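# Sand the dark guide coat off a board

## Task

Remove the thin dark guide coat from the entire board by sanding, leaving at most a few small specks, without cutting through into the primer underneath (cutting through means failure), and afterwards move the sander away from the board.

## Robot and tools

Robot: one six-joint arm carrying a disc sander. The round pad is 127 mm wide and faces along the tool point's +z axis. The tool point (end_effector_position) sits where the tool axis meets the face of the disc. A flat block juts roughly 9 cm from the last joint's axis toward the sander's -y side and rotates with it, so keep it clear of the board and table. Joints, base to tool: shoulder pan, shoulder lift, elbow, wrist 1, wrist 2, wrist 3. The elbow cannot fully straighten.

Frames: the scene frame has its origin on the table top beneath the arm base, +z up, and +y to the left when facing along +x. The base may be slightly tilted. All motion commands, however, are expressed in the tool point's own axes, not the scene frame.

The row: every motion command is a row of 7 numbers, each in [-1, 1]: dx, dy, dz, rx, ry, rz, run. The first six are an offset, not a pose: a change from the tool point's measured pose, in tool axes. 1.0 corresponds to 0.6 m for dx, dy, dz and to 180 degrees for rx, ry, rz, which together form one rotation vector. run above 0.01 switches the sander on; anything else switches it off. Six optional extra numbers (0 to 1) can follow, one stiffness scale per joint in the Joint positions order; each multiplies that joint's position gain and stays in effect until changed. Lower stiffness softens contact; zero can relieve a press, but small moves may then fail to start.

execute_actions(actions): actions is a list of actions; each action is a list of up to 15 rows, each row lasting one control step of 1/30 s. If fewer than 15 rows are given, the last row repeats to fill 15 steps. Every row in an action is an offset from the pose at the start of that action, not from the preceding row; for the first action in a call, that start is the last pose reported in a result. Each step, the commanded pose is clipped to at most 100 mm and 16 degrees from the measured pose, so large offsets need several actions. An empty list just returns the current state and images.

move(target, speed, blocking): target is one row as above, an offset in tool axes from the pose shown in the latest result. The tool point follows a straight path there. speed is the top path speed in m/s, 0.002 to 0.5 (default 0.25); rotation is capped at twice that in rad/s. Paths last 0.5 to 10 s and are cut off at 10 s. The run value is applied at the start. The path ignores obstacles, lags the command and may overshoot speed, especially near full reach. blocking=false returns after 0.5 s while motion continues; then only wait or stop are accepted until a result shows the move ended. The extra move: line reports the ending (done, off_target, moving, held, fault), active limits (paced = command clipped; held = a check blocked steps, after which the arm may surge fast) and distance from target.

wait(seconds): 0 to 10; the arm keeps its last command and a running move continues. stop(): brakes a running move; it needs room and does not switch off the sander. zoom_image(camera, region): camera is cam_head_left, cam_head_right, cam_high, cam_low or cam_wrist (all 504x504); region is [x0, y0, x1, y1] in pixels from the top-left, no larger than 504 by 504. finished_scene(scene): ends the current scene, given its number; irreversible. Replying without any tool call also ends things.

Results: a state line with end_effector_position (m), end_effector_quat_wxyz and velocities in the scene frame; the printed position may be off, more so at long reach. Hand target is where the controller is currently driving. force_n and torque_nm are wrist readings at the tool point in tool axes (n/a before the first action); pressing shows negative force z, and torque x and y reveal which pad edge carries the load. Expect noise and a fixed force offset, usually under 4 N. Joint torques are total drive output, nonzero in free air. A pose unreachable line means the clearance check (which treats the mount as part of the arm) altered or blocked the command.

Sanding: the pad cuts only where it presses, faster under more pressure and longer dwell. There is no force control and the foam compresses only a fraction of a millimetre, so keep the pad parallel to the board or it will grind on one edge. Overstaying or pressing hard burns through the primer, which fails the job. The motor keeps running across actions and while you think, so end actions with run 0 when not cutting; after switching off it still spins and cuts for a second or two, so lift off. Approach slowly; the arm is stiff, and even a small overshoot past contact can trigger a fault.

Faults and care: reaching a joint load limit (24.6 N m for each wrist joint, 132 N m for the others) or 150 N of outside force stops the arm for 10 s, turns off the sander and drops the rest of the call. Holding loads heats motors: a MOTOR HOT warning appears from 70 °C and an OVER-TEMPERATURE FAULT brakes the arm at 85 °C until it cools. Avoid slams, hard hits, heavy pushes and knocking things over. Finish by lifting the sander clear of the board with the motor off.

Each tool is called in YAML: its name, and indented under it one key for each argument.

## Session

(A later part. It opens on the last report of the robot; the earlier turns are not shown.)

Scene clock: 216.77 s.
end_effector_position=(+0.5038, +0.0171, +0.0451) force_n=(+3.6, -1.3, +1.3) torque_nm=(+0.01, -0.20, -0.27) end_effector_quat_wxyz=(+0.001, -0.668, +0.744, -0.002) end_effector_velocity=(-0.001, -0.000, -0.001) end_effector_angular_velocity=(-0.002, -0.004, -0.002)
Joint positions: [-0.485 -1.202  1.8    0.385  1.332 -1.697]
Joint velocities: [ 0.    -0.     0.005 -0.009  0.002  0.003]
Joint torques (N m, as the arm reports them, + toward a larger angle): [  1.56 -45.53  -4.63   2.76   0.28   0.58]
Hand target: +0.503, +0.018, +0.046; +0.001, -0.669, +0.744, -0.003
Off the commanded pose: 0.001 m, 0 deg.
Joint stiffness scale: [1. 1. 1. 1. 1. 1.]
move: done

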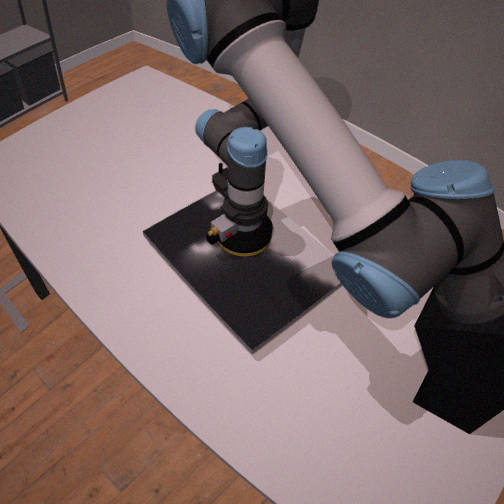

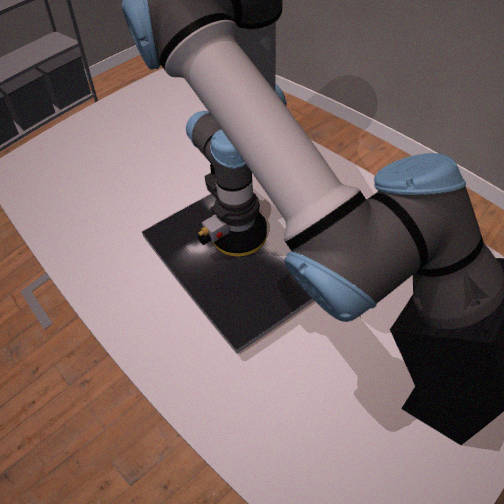

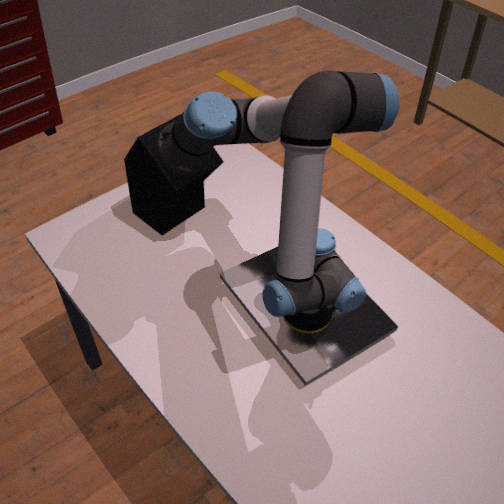

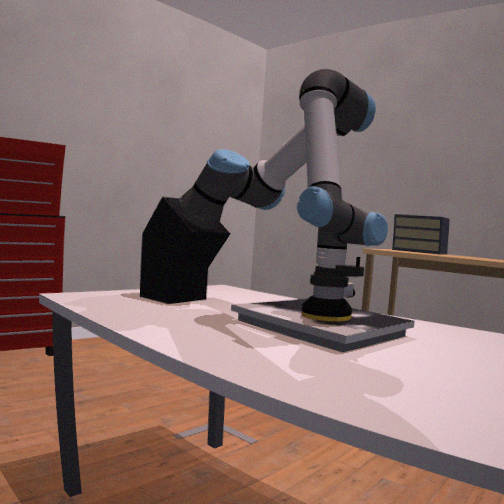

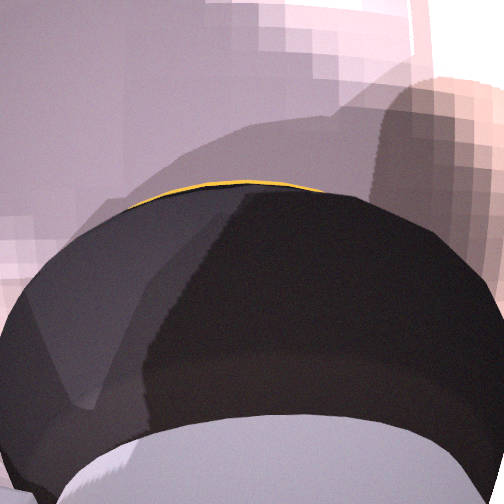

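move:
  target: [0.001, 0.3673, 0.0110, -0.0021, 0.0004, -0.0013, 1]
  speed: 0.15

move:
  target: [0.001, -0.5872, 0.0364, -0.00764, -0.00118, 0.0017, 1]
  speed: 0.145

move:
  target: [-0.0882, 0.6078, 0.0053, -0.00166, 0.0005, 0, 1]
  speed: 0.25

move:
  target: [0.0035, -0.5868, 0.0380, -0.00808, 0, 0.0017, 1]
  speed: 0.145

move:
  target: [-0.0917, 0.02, -0.0085, -0.0016, 0, 0, 0]
  speed: 0.15

Scene clock: 230.17 s.
end_effector_position=(+0.2828, +0.0432, +0.0417) force_n=(+6.4, +6.5, -50.0) torque_nm=(+0.90, -0.80, -0.19) end_effector_quat_wxyz=(-0.003, -0.670, +0.743, +0.002) end_effector_velocity=(+0.000, -0.001, -0.001) end_effector_angular_velocity=(-0.004, -0.012, +0.009)
Joint positions: [-0.6   -1.255  2.416 -0.138  1.271 -1.805]
Joint velocities: [-0.005  0.     0.007 -0.018 -0.003 -0.01 ]
Joint torques (N m, as the arm reports them, + toward a larger angle): [  0.29 -16.12   0.37  -1.85  -0.33   0.04]
Hand target: +0.285, +0.040, +0.037; -0.002, -0.670, +0.743, -0.000
Off the commanded pose: 0.006 m, 0 deg.
Joint stiffness scale: [1. 1. 1. 1. 1. 1.]
move: off_target

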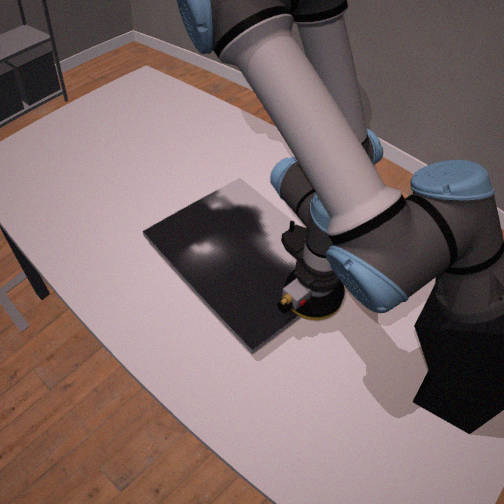

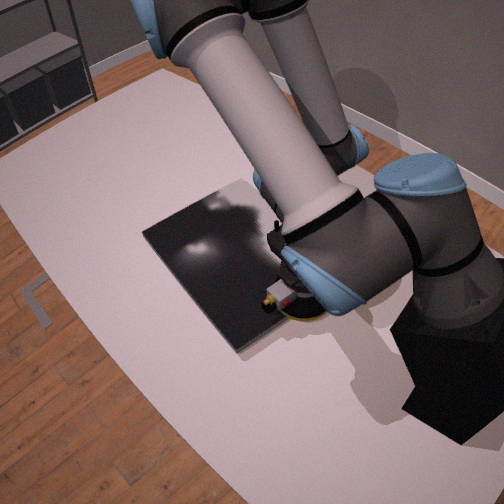

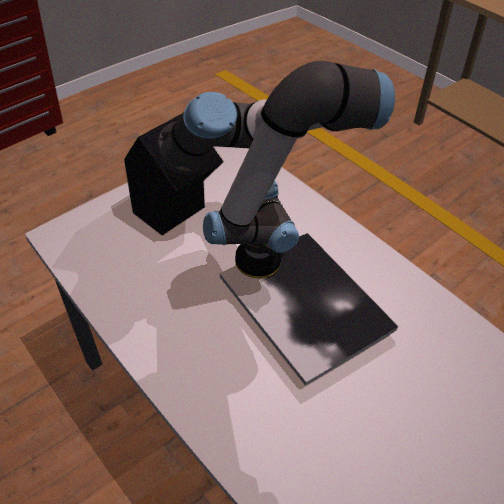

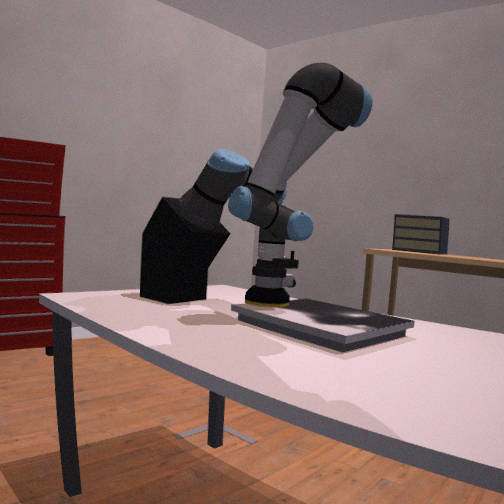

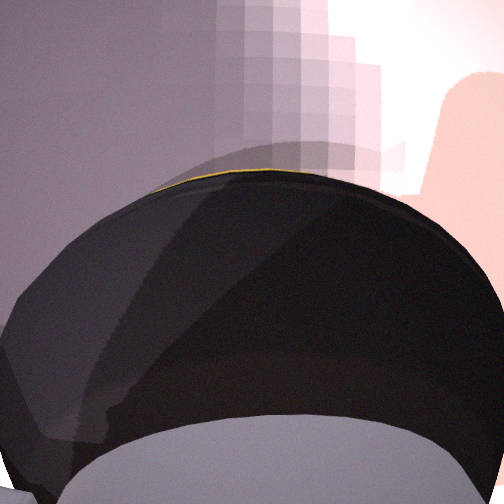

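Scene clock: 233.10 s.
end_effector_position=(+0.6483, +0.0045, +0.0416) force_n=(-1.5, +2.4, -50.0) torque_nm=(-0.79, +0.51, -0.11) end_effector_quat_wxyz=(-0.000, -0.669, +0.743, -0.002) end_effector_velocity=(-0.003, +0.002, -0.001) end_effector_angular_velocity=(+0.001, +0.014, -0.003)
Joint positions: [-0.443 -1.015  1.284  0.708  1.357 -1.664]
Joint velocities: [ 0.003  0.004 -0.003  0.012  0.004  0.002]
Joint torques (N m, as the arm reports them, + toward a larger angle): [  4.15 -17.74  -6.4   -4.05   0.2    0.56]
Hand target: +0.632, +0.006, +0.018; -0.010, -0.668, +0.744, +0.013
Off the commanded pose: 0.029 m, 2 deg.
Joint stiffness scale: [1. 1. 1. 1. 1. 1.]
move: off_target

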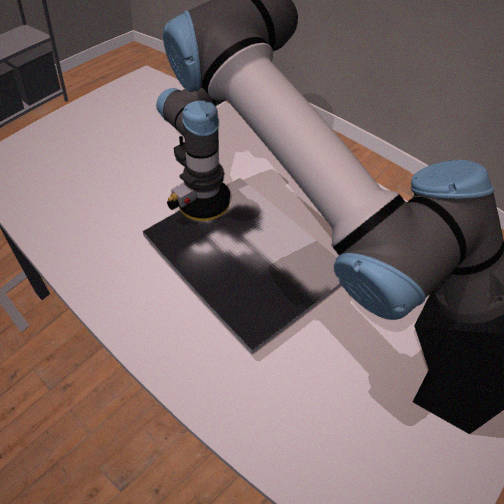

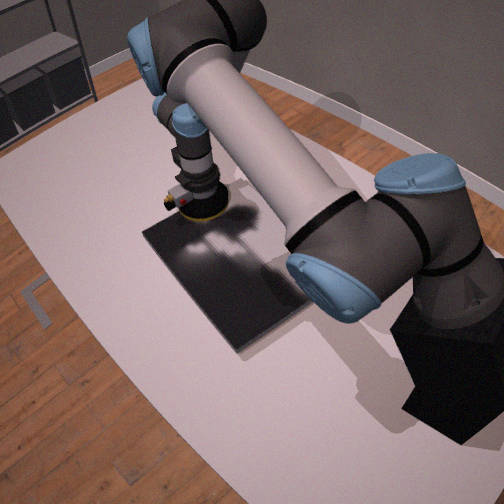

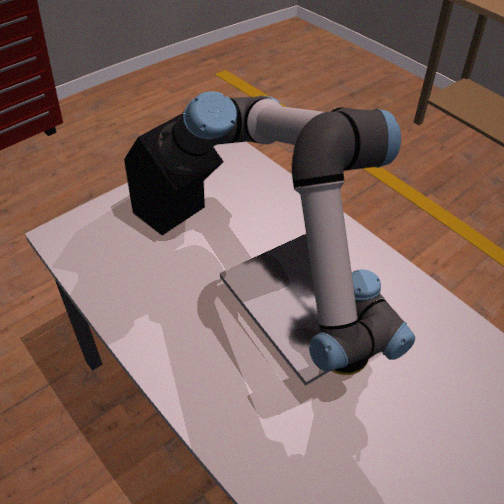

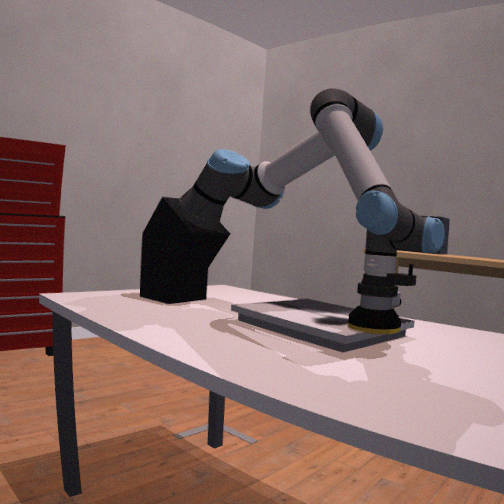

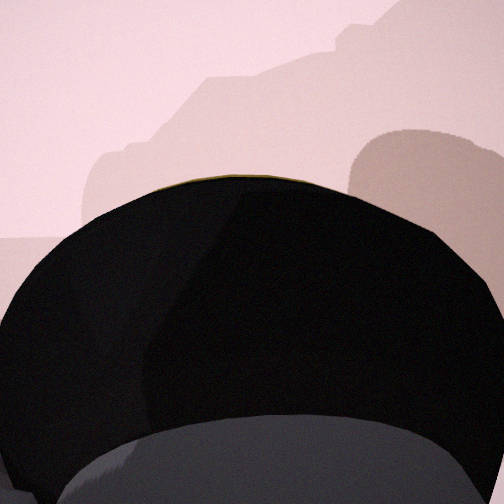

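Scene clock: 235.13 s.
end_effector_position=(+0.2890, +0.0972, +0.0417) force_n=(+1.1, +7.6, -50.0) torque_nm=(+1.59, +0.34, -0.11) end_effector_quat_wxyz=(-0.004, -0.669, +0.743, +0.003) end_effector_velocity=(-0.001, -0.001, -0.001) end_effector_angular_velocity=(-0.009, -0.011, -0.001)
Joint positions: [-0.352 -1.263  2.362 -0.123  1.408 -1.59 ]
Joint velocities: [ 0.003  0.     0.009 -0.022  0.01   0.006]
Joint torques (N m, as the arm reports them, + toward a larger angle): [  5.31 -18.43  -2.79  -1.97   0.28   0.59]
Hand target: +0.291, +0.096, +0.037; -0.003, -0.669, +0.743, -0.000
Off the commanded pose: 0.005 m, 0 deg.
Joint stiffness scale: [1. 1. 1. 1. 1. 1.]
move: off_target

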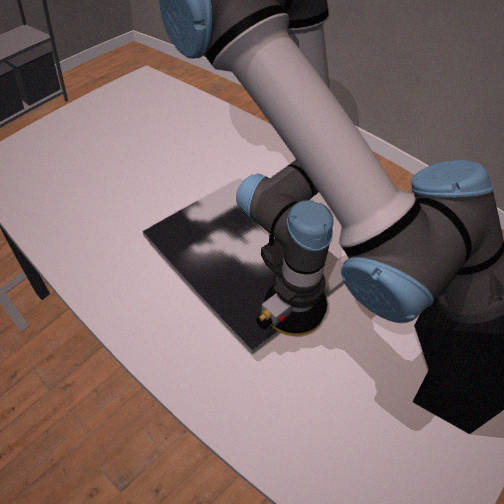

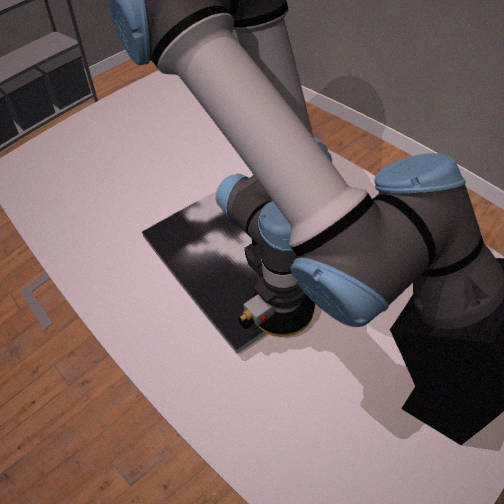

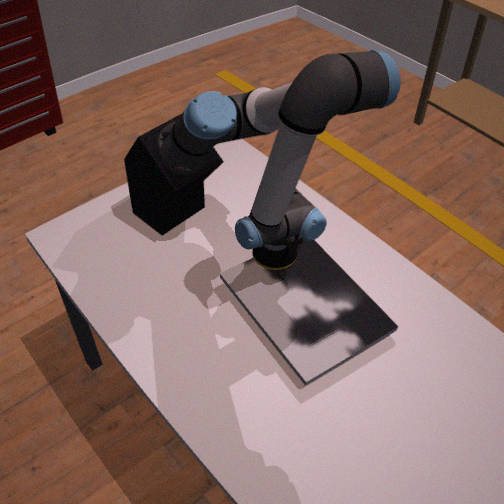

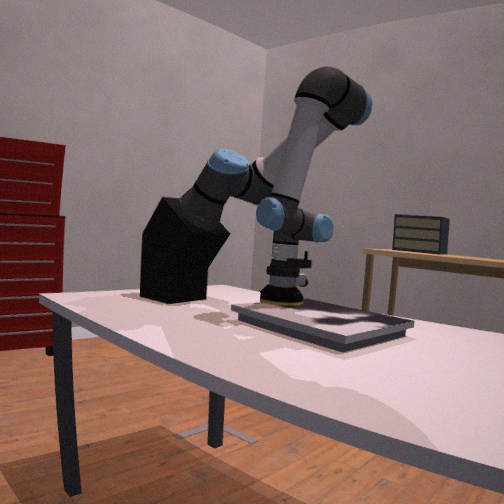

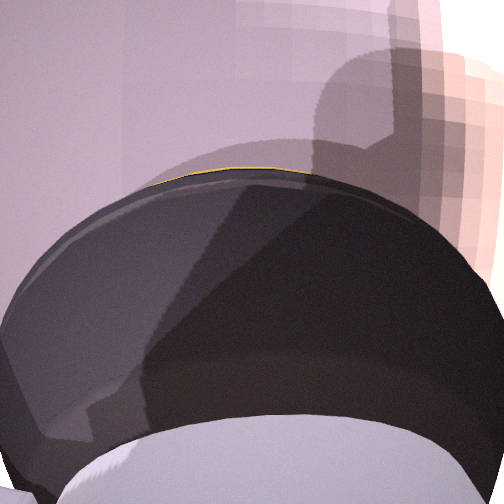

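Scene clock: 238.07 s.
end_effector_position=(+0.6548, +0.0582, +0.0416) force_n=(+3.0, +4.9, -50.0) torque_nm=(-0.81, -1.02, -0.05) end_effector_quat_wxyz=(-0.001, -0.669, +0.744, -0.002) end_effector_velocity=(-0.005, +0.003, +0.000) end_effector_angular_velocity=(+0.004, +0.023, -0.002)
Joint positions: [-0.341 -1.007  1.248  0.721  1.416 -1.577]
Joint velocities: [ 0.004  0.005 -0.003  0.021  0.001  0.001]
Joint torques (N m, as the arm reports them, + toward a larger angle): [  4.45 -16.93  -7.45  -4.24   0.04   0.65]
Hand target: +0.638, +0.058, +0.017; -0.013, -0.667, +0.745, +0.012
Off the commanded pose: 0.031 m, 2 deg.
Joint stiffness scale: [1. 1. 1. 1. 1. 1.]
move: off_target

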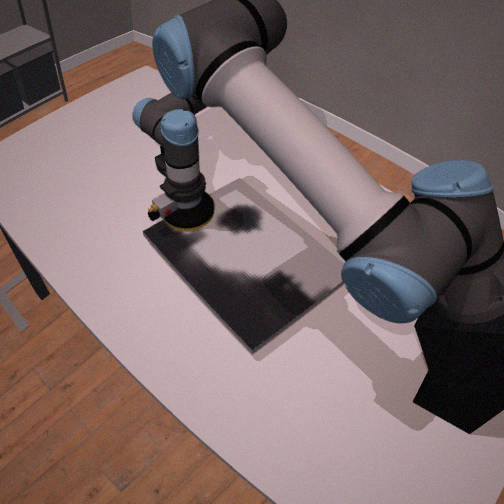

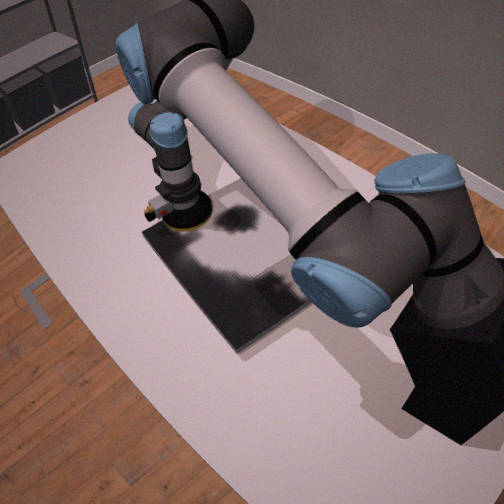

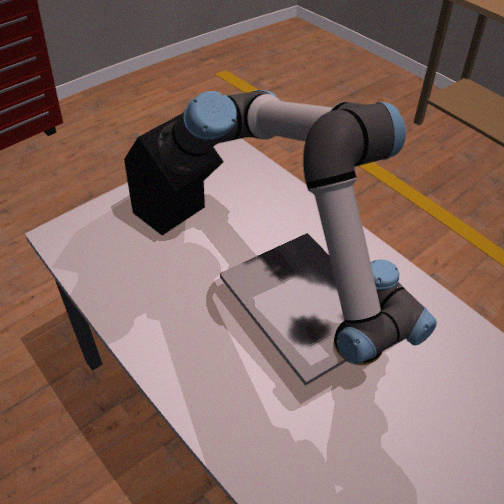

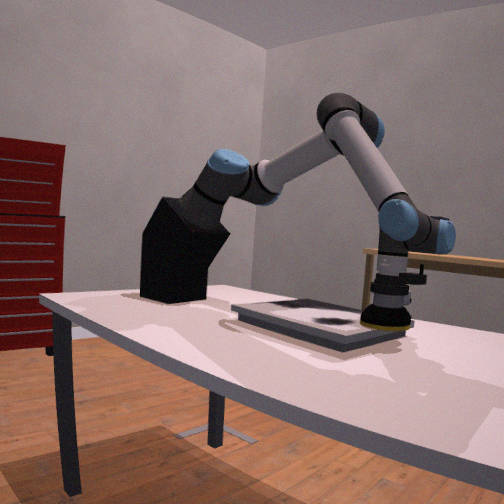

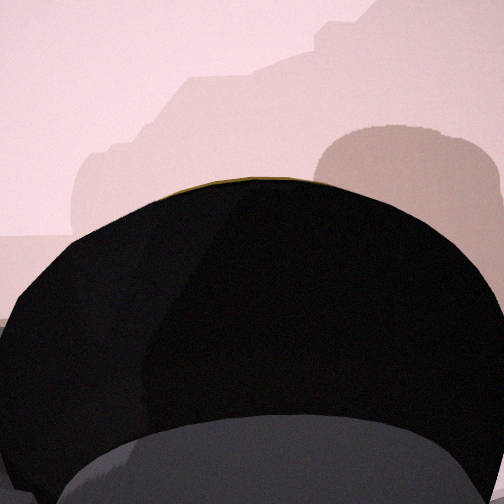

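Scene clock: 238.93 s.
end_effector_position=(+0.6474, +0.1143, +0.0456) force_n=(-1.2, +3.8, +3.2) torque_nm=(+0.60, +0.07, -0.17) end_effector_quat_wxyz=(-0.003, -0.669, +0.743, +0.001) end_effector_velocity=(+0.001, -0.002, +0.001) end_effector_angular_velocity=(-0.009, -0.001, -0.010)
Joint positions: [-0.238 -1.011  1.245  0.726  1.473 -1.494]
Joint velocities: [ 0.    -0.    -0.003  0.002  0.009  0.011]
Joint torques (N m, as the arm reports them, + toward a larger angle): [  5.14 -55.87 -15.48   3.66   0.63   0.2 ]
Hand target: +0.649, +0.114, +0.046; -0.003, -0.669, +0.744, +0.000
Off the commanded pose: 0.002 m, 0 deg.
Joint stiffness scale: [1. 1. 1. 1. 1. 1.]
move: done

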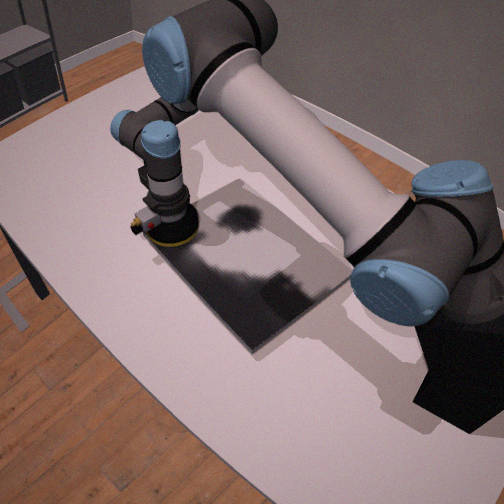

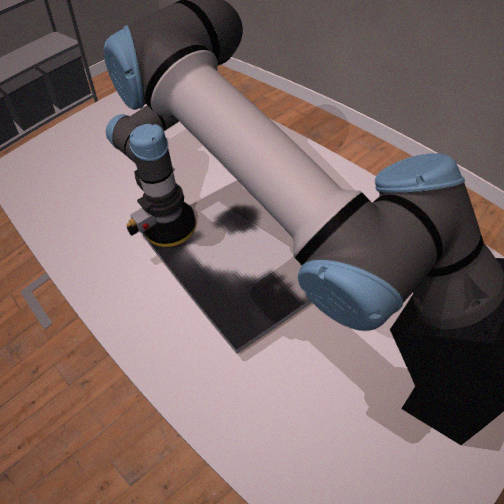

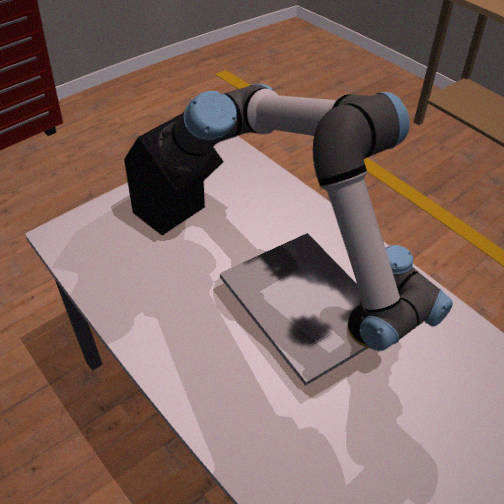

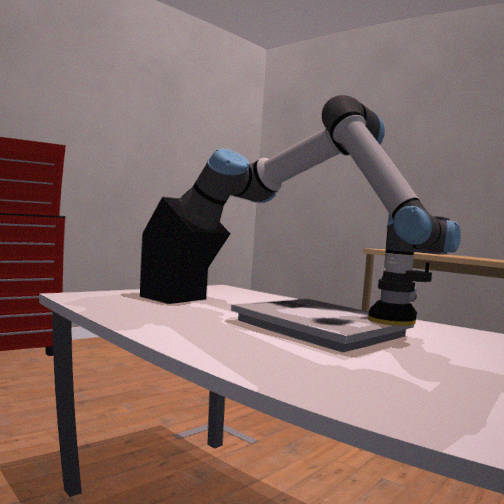

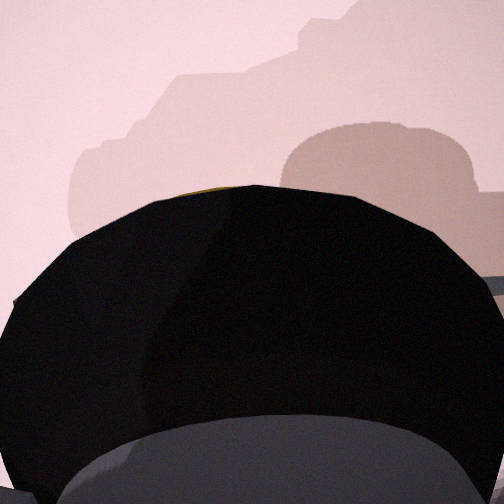

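zoom_image:
  camera: "cam_high"
  region: [210, 225, 410, 395]

zoom_image:
  camera: "cam_head_left"
  region: [130, 160, 360, 360]

Region (210, 225, 410, 395) of cam_high's 504x504 image, scaled by 2.520, with more detail than that image has; it fills the top 428 rows of this view, and the rest is white.

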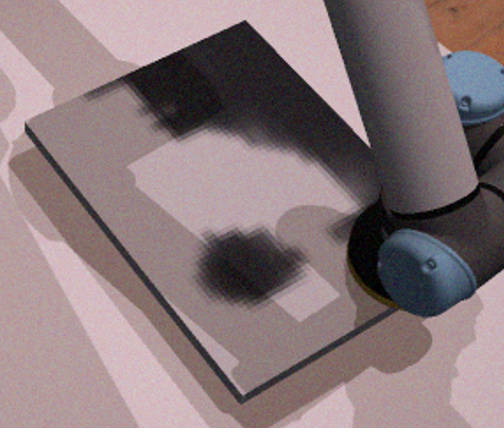

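Region (130, 160, 360, 360) of cam_head_left's 504x504 image, scaled by 2.191, with more detail than that image has; it fills the top 438 rows of this view, and the rest is white.

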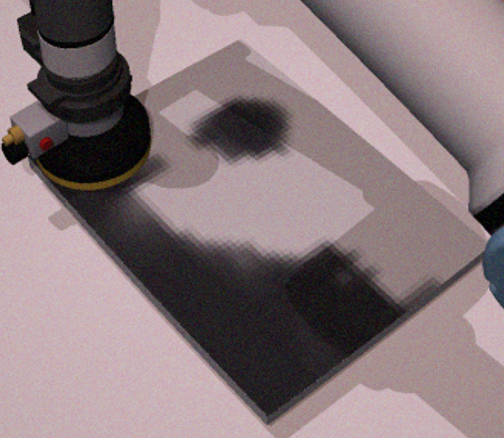

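move:
  target: [0.0032, 0.5925, 0.0183, 0.0011, 0, 0.0009, 1]
  speed: 0.22

move:
  target: [0.0065, -0.588, 0.0395, -0.0092, 0.0014, 0.0016, 1]
  speed: 0.145

move:
  target: [-0.0847, 0.6143, 0.0097, -0.00175, 0, 0.0016, 1]
  speed: 0.25

move:
  target: [0.0083, -0.5893, 0.0390, -0.0089, 0.00255, 0.0014, 1]
  speed: 0.15

move:
  target: [0.3083, 0.175, -0.0117, 0.0103, 0, 0, 0]
  speed: 0.33

Scene clock: 259.17 s.
end_effector_position=(+0.2924, +0.1513, +0.0417) force_n=(-6.2, +4.2, -50.0) torque_nm=(+2.49, +1.09, -0.18) end_effector_quat_wxyz=(-0.003, -0.669, +0.743, +0.002) end_effector_velocity=(-0.001, +0.001, -0.001) end_effector_angular_velocity=(+0.001, -0.010, -0.001)
Joint positions: [-0.127 -1.241  2.288 -0.093  1.535 -1.404]
Joint velocities: [ 0.004  0.001  0.007 -0.018  0.002  0.004]
Joint torques (N m, as the arm reports them, + toward a larger angle): [  5.41 -19.03  -1.07  -1.69   0.13   0.59]
Hand target: +0.294, +0.150, +0.037; -0.002, -0.668, +0.744, +0.000
Off the commanded pose: 0.005 m, 0 deg.
Joint stiffness scale: [1. 1. 1. 1. 1. 1.]
move: off_target

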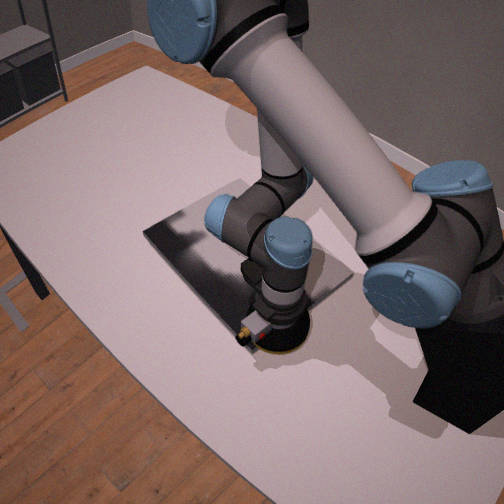

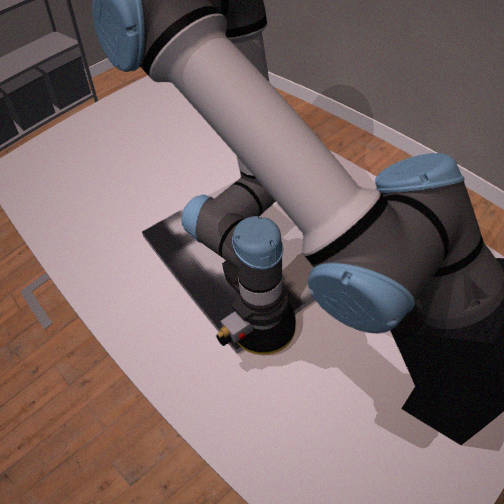

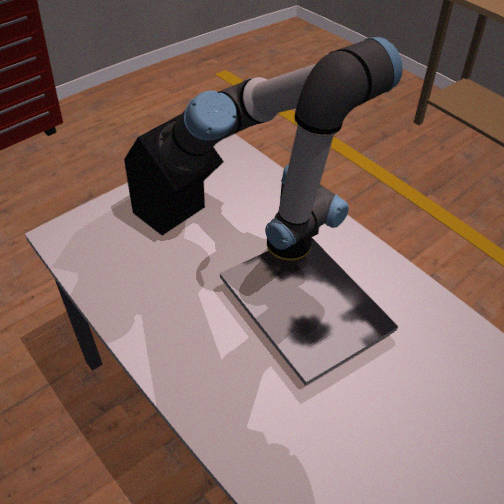

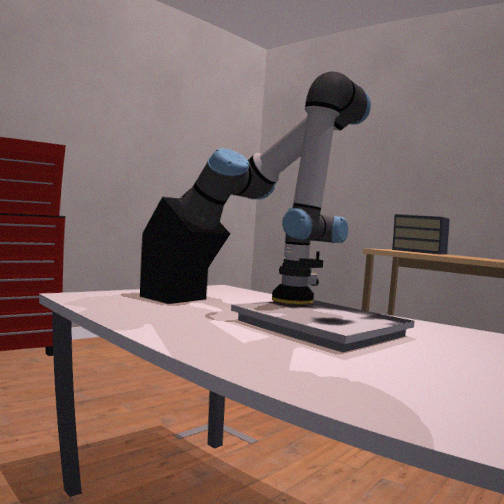

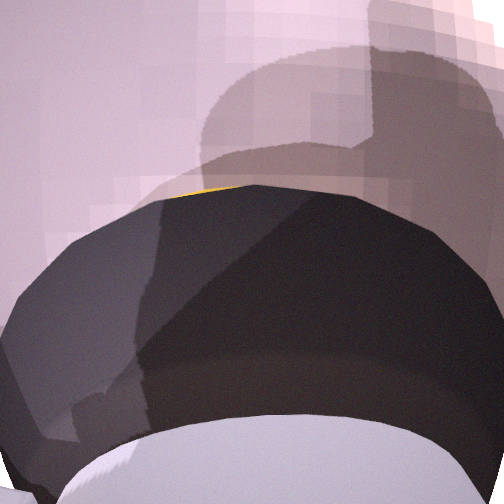

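Scene clock: 262.10 s.
end_effector_position=(+0.6583, +0.1141, +0.0418) force_n=(-6.9, -3.1, -50.0) torque_nm=(-0.84, +1.03, -0.52) end_effector_quat_wxyz=(-0.000, -0.669, +0.743, -0.000) end_effector_velocity=(-0.004, +0.000, +0.000) end_effector_angular_velocity=(+0.001, +0.018, -0.001)
Joint positions: [-0.238 -0.99   1.202  0.739  1.471 -1.494]
Joint velocities: [ 0.     0.004 -0.004  0.018  0.    -0.   ]
Joint torques (N m, as the arm reports them, + toward a larger angle): [  2.33 -20.3   -7.52  -3.57   0.09   0.01]
Hand target: +0.642, +0.110, +0.017; -0.014, -0.667, +0.745, +0.011
Off the commanded pose: 0.031 m, 2 deg.
Joint stiffness scale: [1. 1. 1. 1. 1. 1.]
move: off_target

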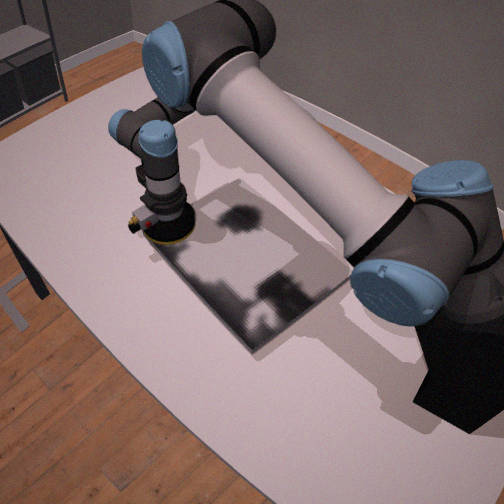

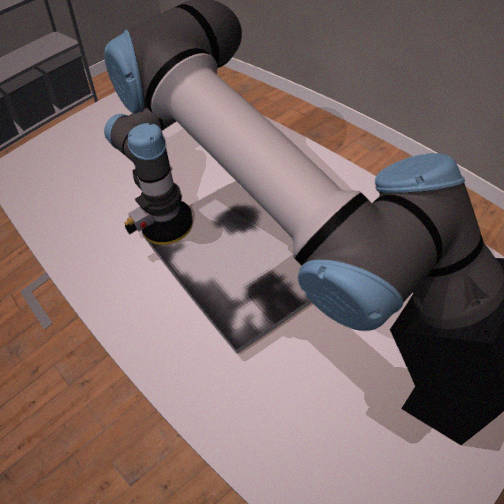

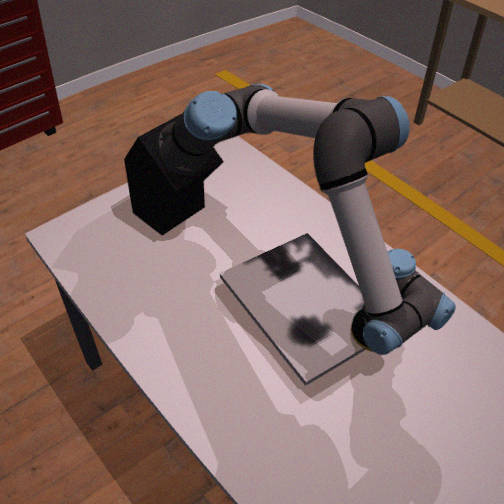

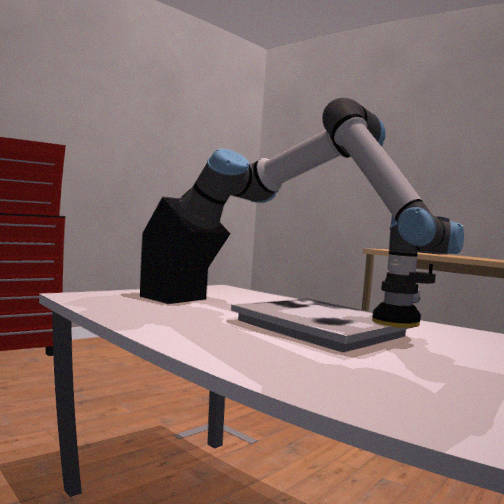

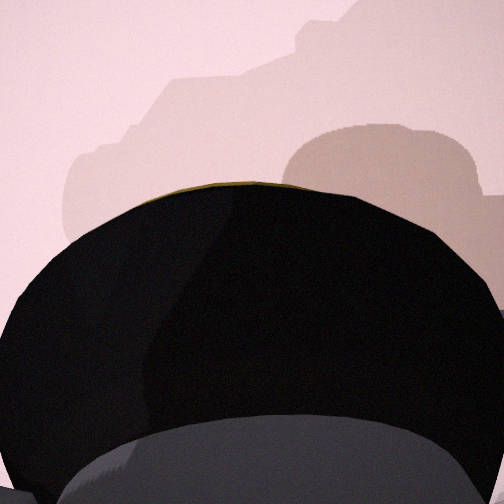

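Scene clock: 264.17 s.
end_effector_position=(+0.2975, +0.2044, +0.0412) force_n=(+10.0, +4.1, -50.0) torque_nm=(+1.49, -0.36, -0.02) end_effector_quat_wxyz=(-0.002, -0.669, +0.743, +0.002) end_effector_velocity=(+0.001, -0.000, -0.000) end_effector_angular_velocity=(-0.006, -0.009, -0.005)
Joint positions: [ 0.063 -1.199  2.187 -0.034  1.644 -1.248]
Joint velocities: [ 0.003 -0.    -0.    -0.007  0.009  0.007]
Joint torques (N m, as the arm reports them, + toward a larger angle): [  8.35 -20.46  -0.41  -1.75  -1.     0.61]
Hand target: +0.297, +0.203, +0.036; -0.002, -0.667, +0.745, +0.002
Off the commanded pose: 0.005 m, 0 deg.
Joint stiffness scale: [1. 1. 1. 1. 1. 1.]
move: off_target

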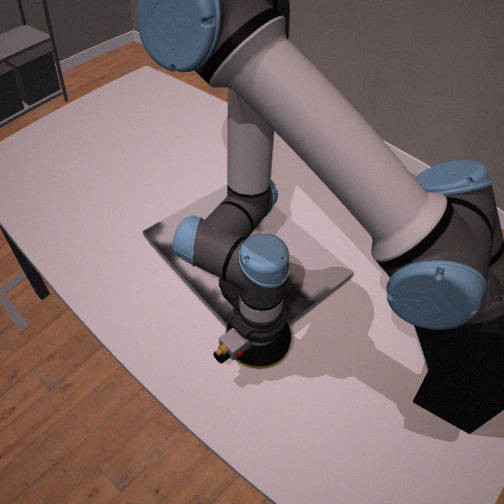

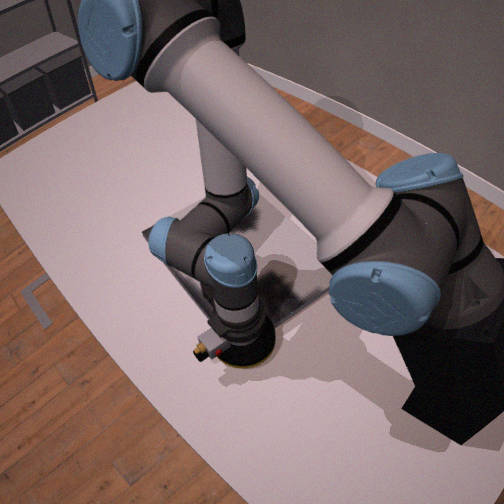

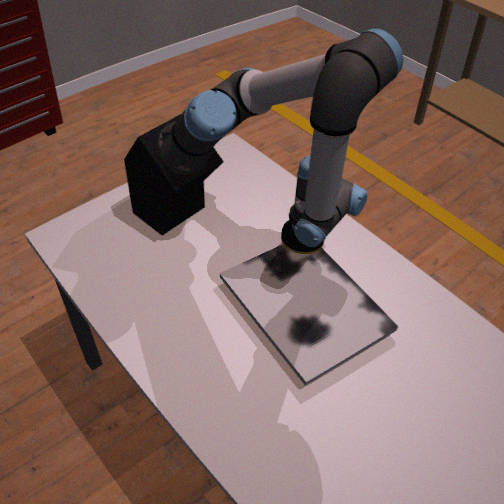

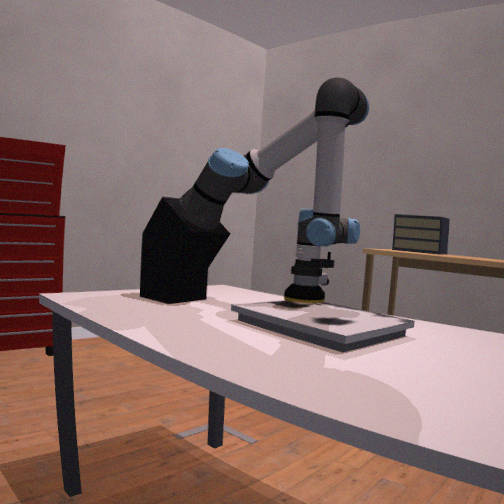

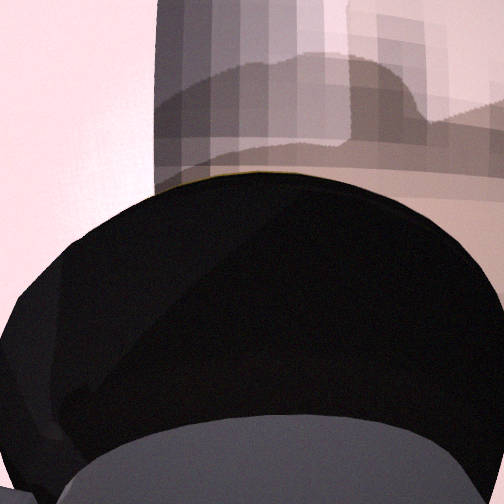

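Scene clock: 267.07 s.
end_effector_position=(+0.6628, +0.1657, +0.0412) force_n=(+0.4, -0.7, -50.0) torque_nm=(-0.82, +1.37, -0.37) end_effector_quat_wxyz=(-0.001, -0.669, +0.743, -0.001) end_effector_velocity=(-0.002, +0.000, -0.000) end_effector_angular_velocity=(+0.001, +0.010, +0.002)
Joint positions: [-0.142 -0.955  1.131  0.771  1.528 -1.415]
Joint velocities: [-0.     0.004 -0.004  0.011 -0.001 -0.002]
Joint torques (N m, as the arm reports them, + toward a larger angle): [  3.96 -23.72  -8.36  -3.42  -1.18  -0.22]
Hand target: +0.648, +0.162, +0.017; -0.014, -0.667, +0.745, +0.010
Off the commanded pose: 0.029 m, 2 deg.
Joint stiffness scale: [1. 1. 1. 1. 1. 1.]
move: off_target

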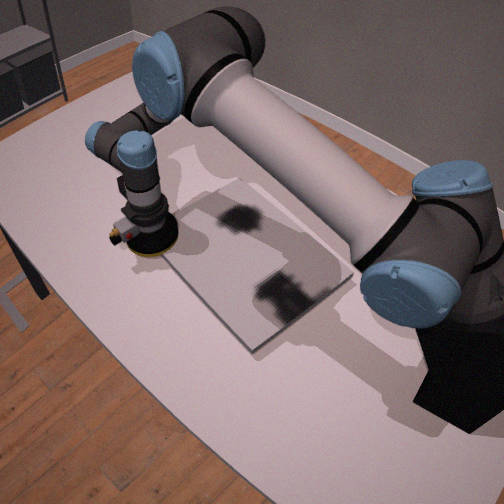

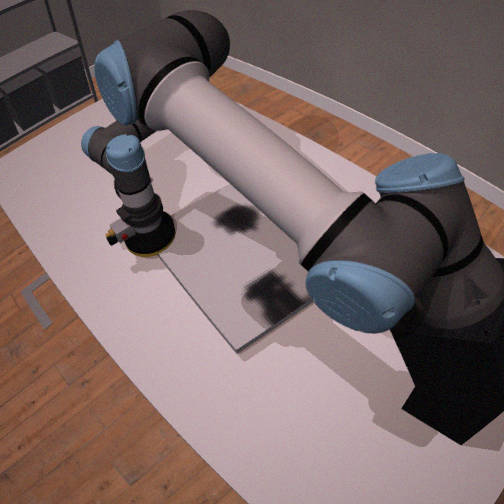

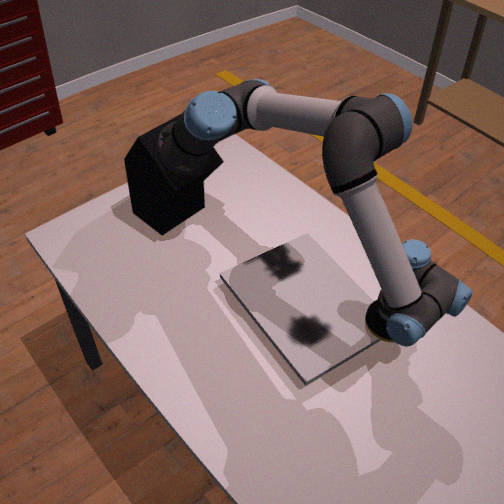

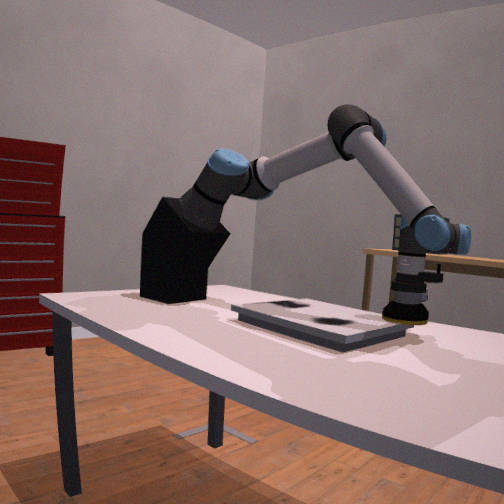

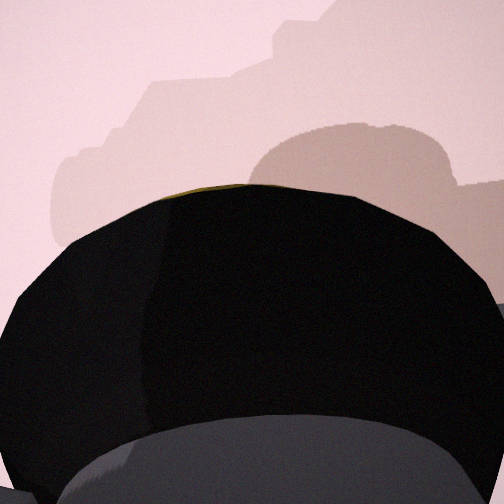

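Scene clock: 268.40 s.
end_effector_position=(+0.5393, -0.0061, +0.0481) force_n=(-4.5, +1.2, -4.4) torque_nm=(+0.00, +0.75, +0.15) end_effector_quat_wxyz=(+0.010, -0.669, +0.743, -0.012) end_effector_velocity=(+0.001, +0.001, -0.001) end_effector_angular_velocity=(+0.007, -0.007, +0.006)
Joint positions: [-0.522 -1.181  1.709  0.434  1.307 -1.723]
Joint velocities: [-0.002 -0.     0.002 -0.007 -0.009 -0.006]
Joint torques (N m, as the arm reports them, + toward a larger angle): [ -2.94 -46.94  -6.65   2.68  -0.6    0.01]
Hand target: +0.539, -0.007, +0.049; +0.010, -0.669, +0.743, -0.013
Off the commanded pose: 0.001 m, 0 deg.
Joint stiffness scale: [1. 1. 1. 1. 1. 1.]
move: done

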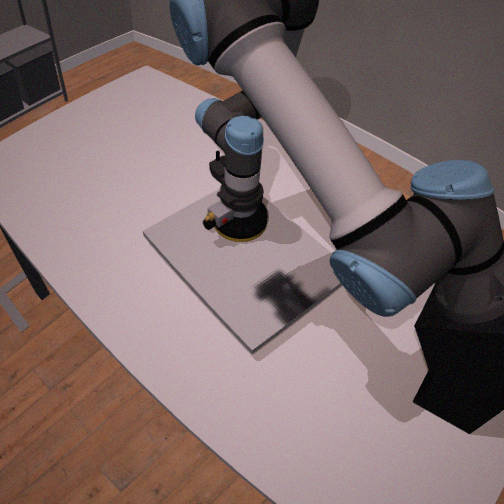

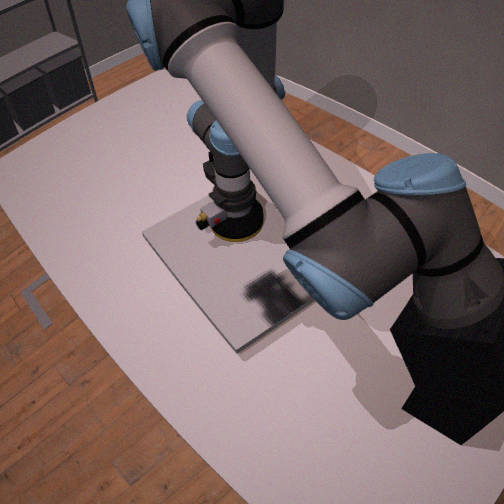

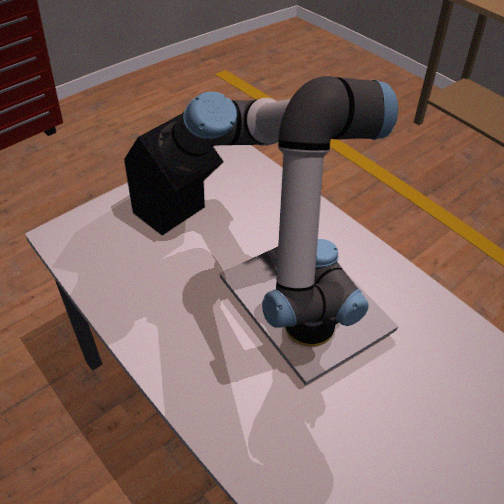

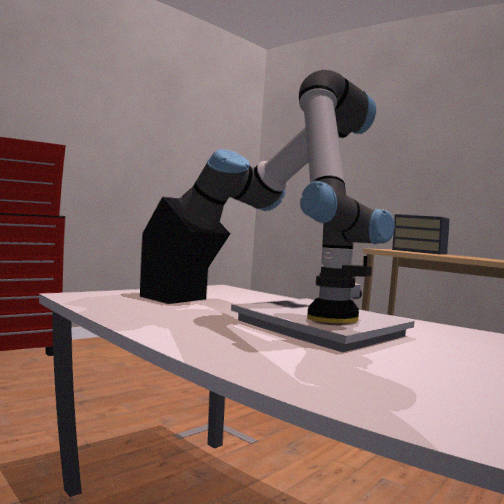

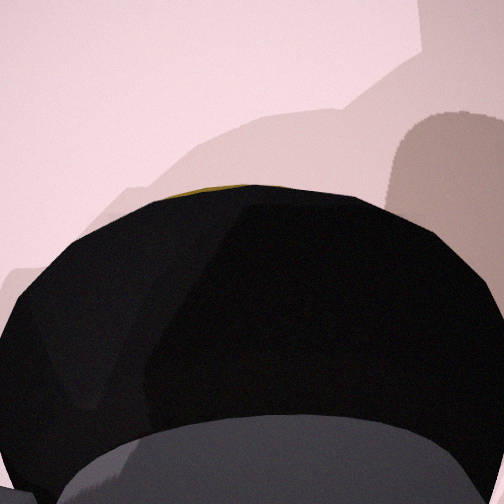

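zoom_image:
  camera: "cam_head_left"
  region: [130, 160, 360, 360]

zoom_image:
  camera: "cam_head_right"
  region: [130, 170, 340, 360]

Region (130, 160, 360, 360) of cam_head_left's 504x504 image, scaled by 2.191, with more detail than that image has; it fills the top 438 rows of this view, and the rest is white.

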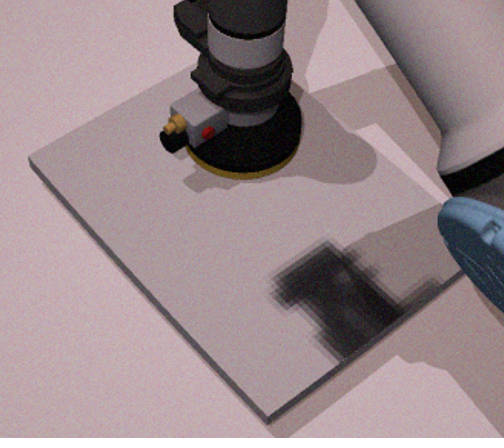

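Region (130, 170, 340, 360) of cam_head_right's 504x504 image, scaled by 2.400, with more detail than that image has; it fills the top 456 rows of this view, and the rest is white.

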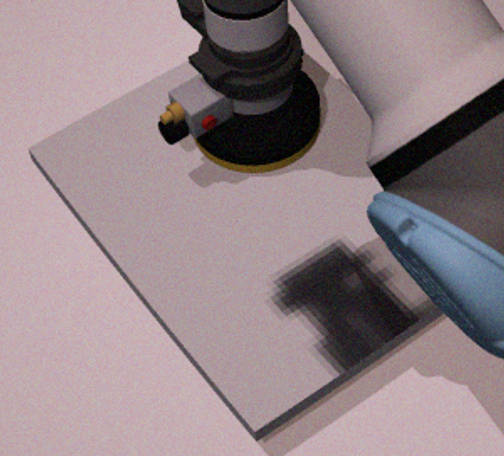

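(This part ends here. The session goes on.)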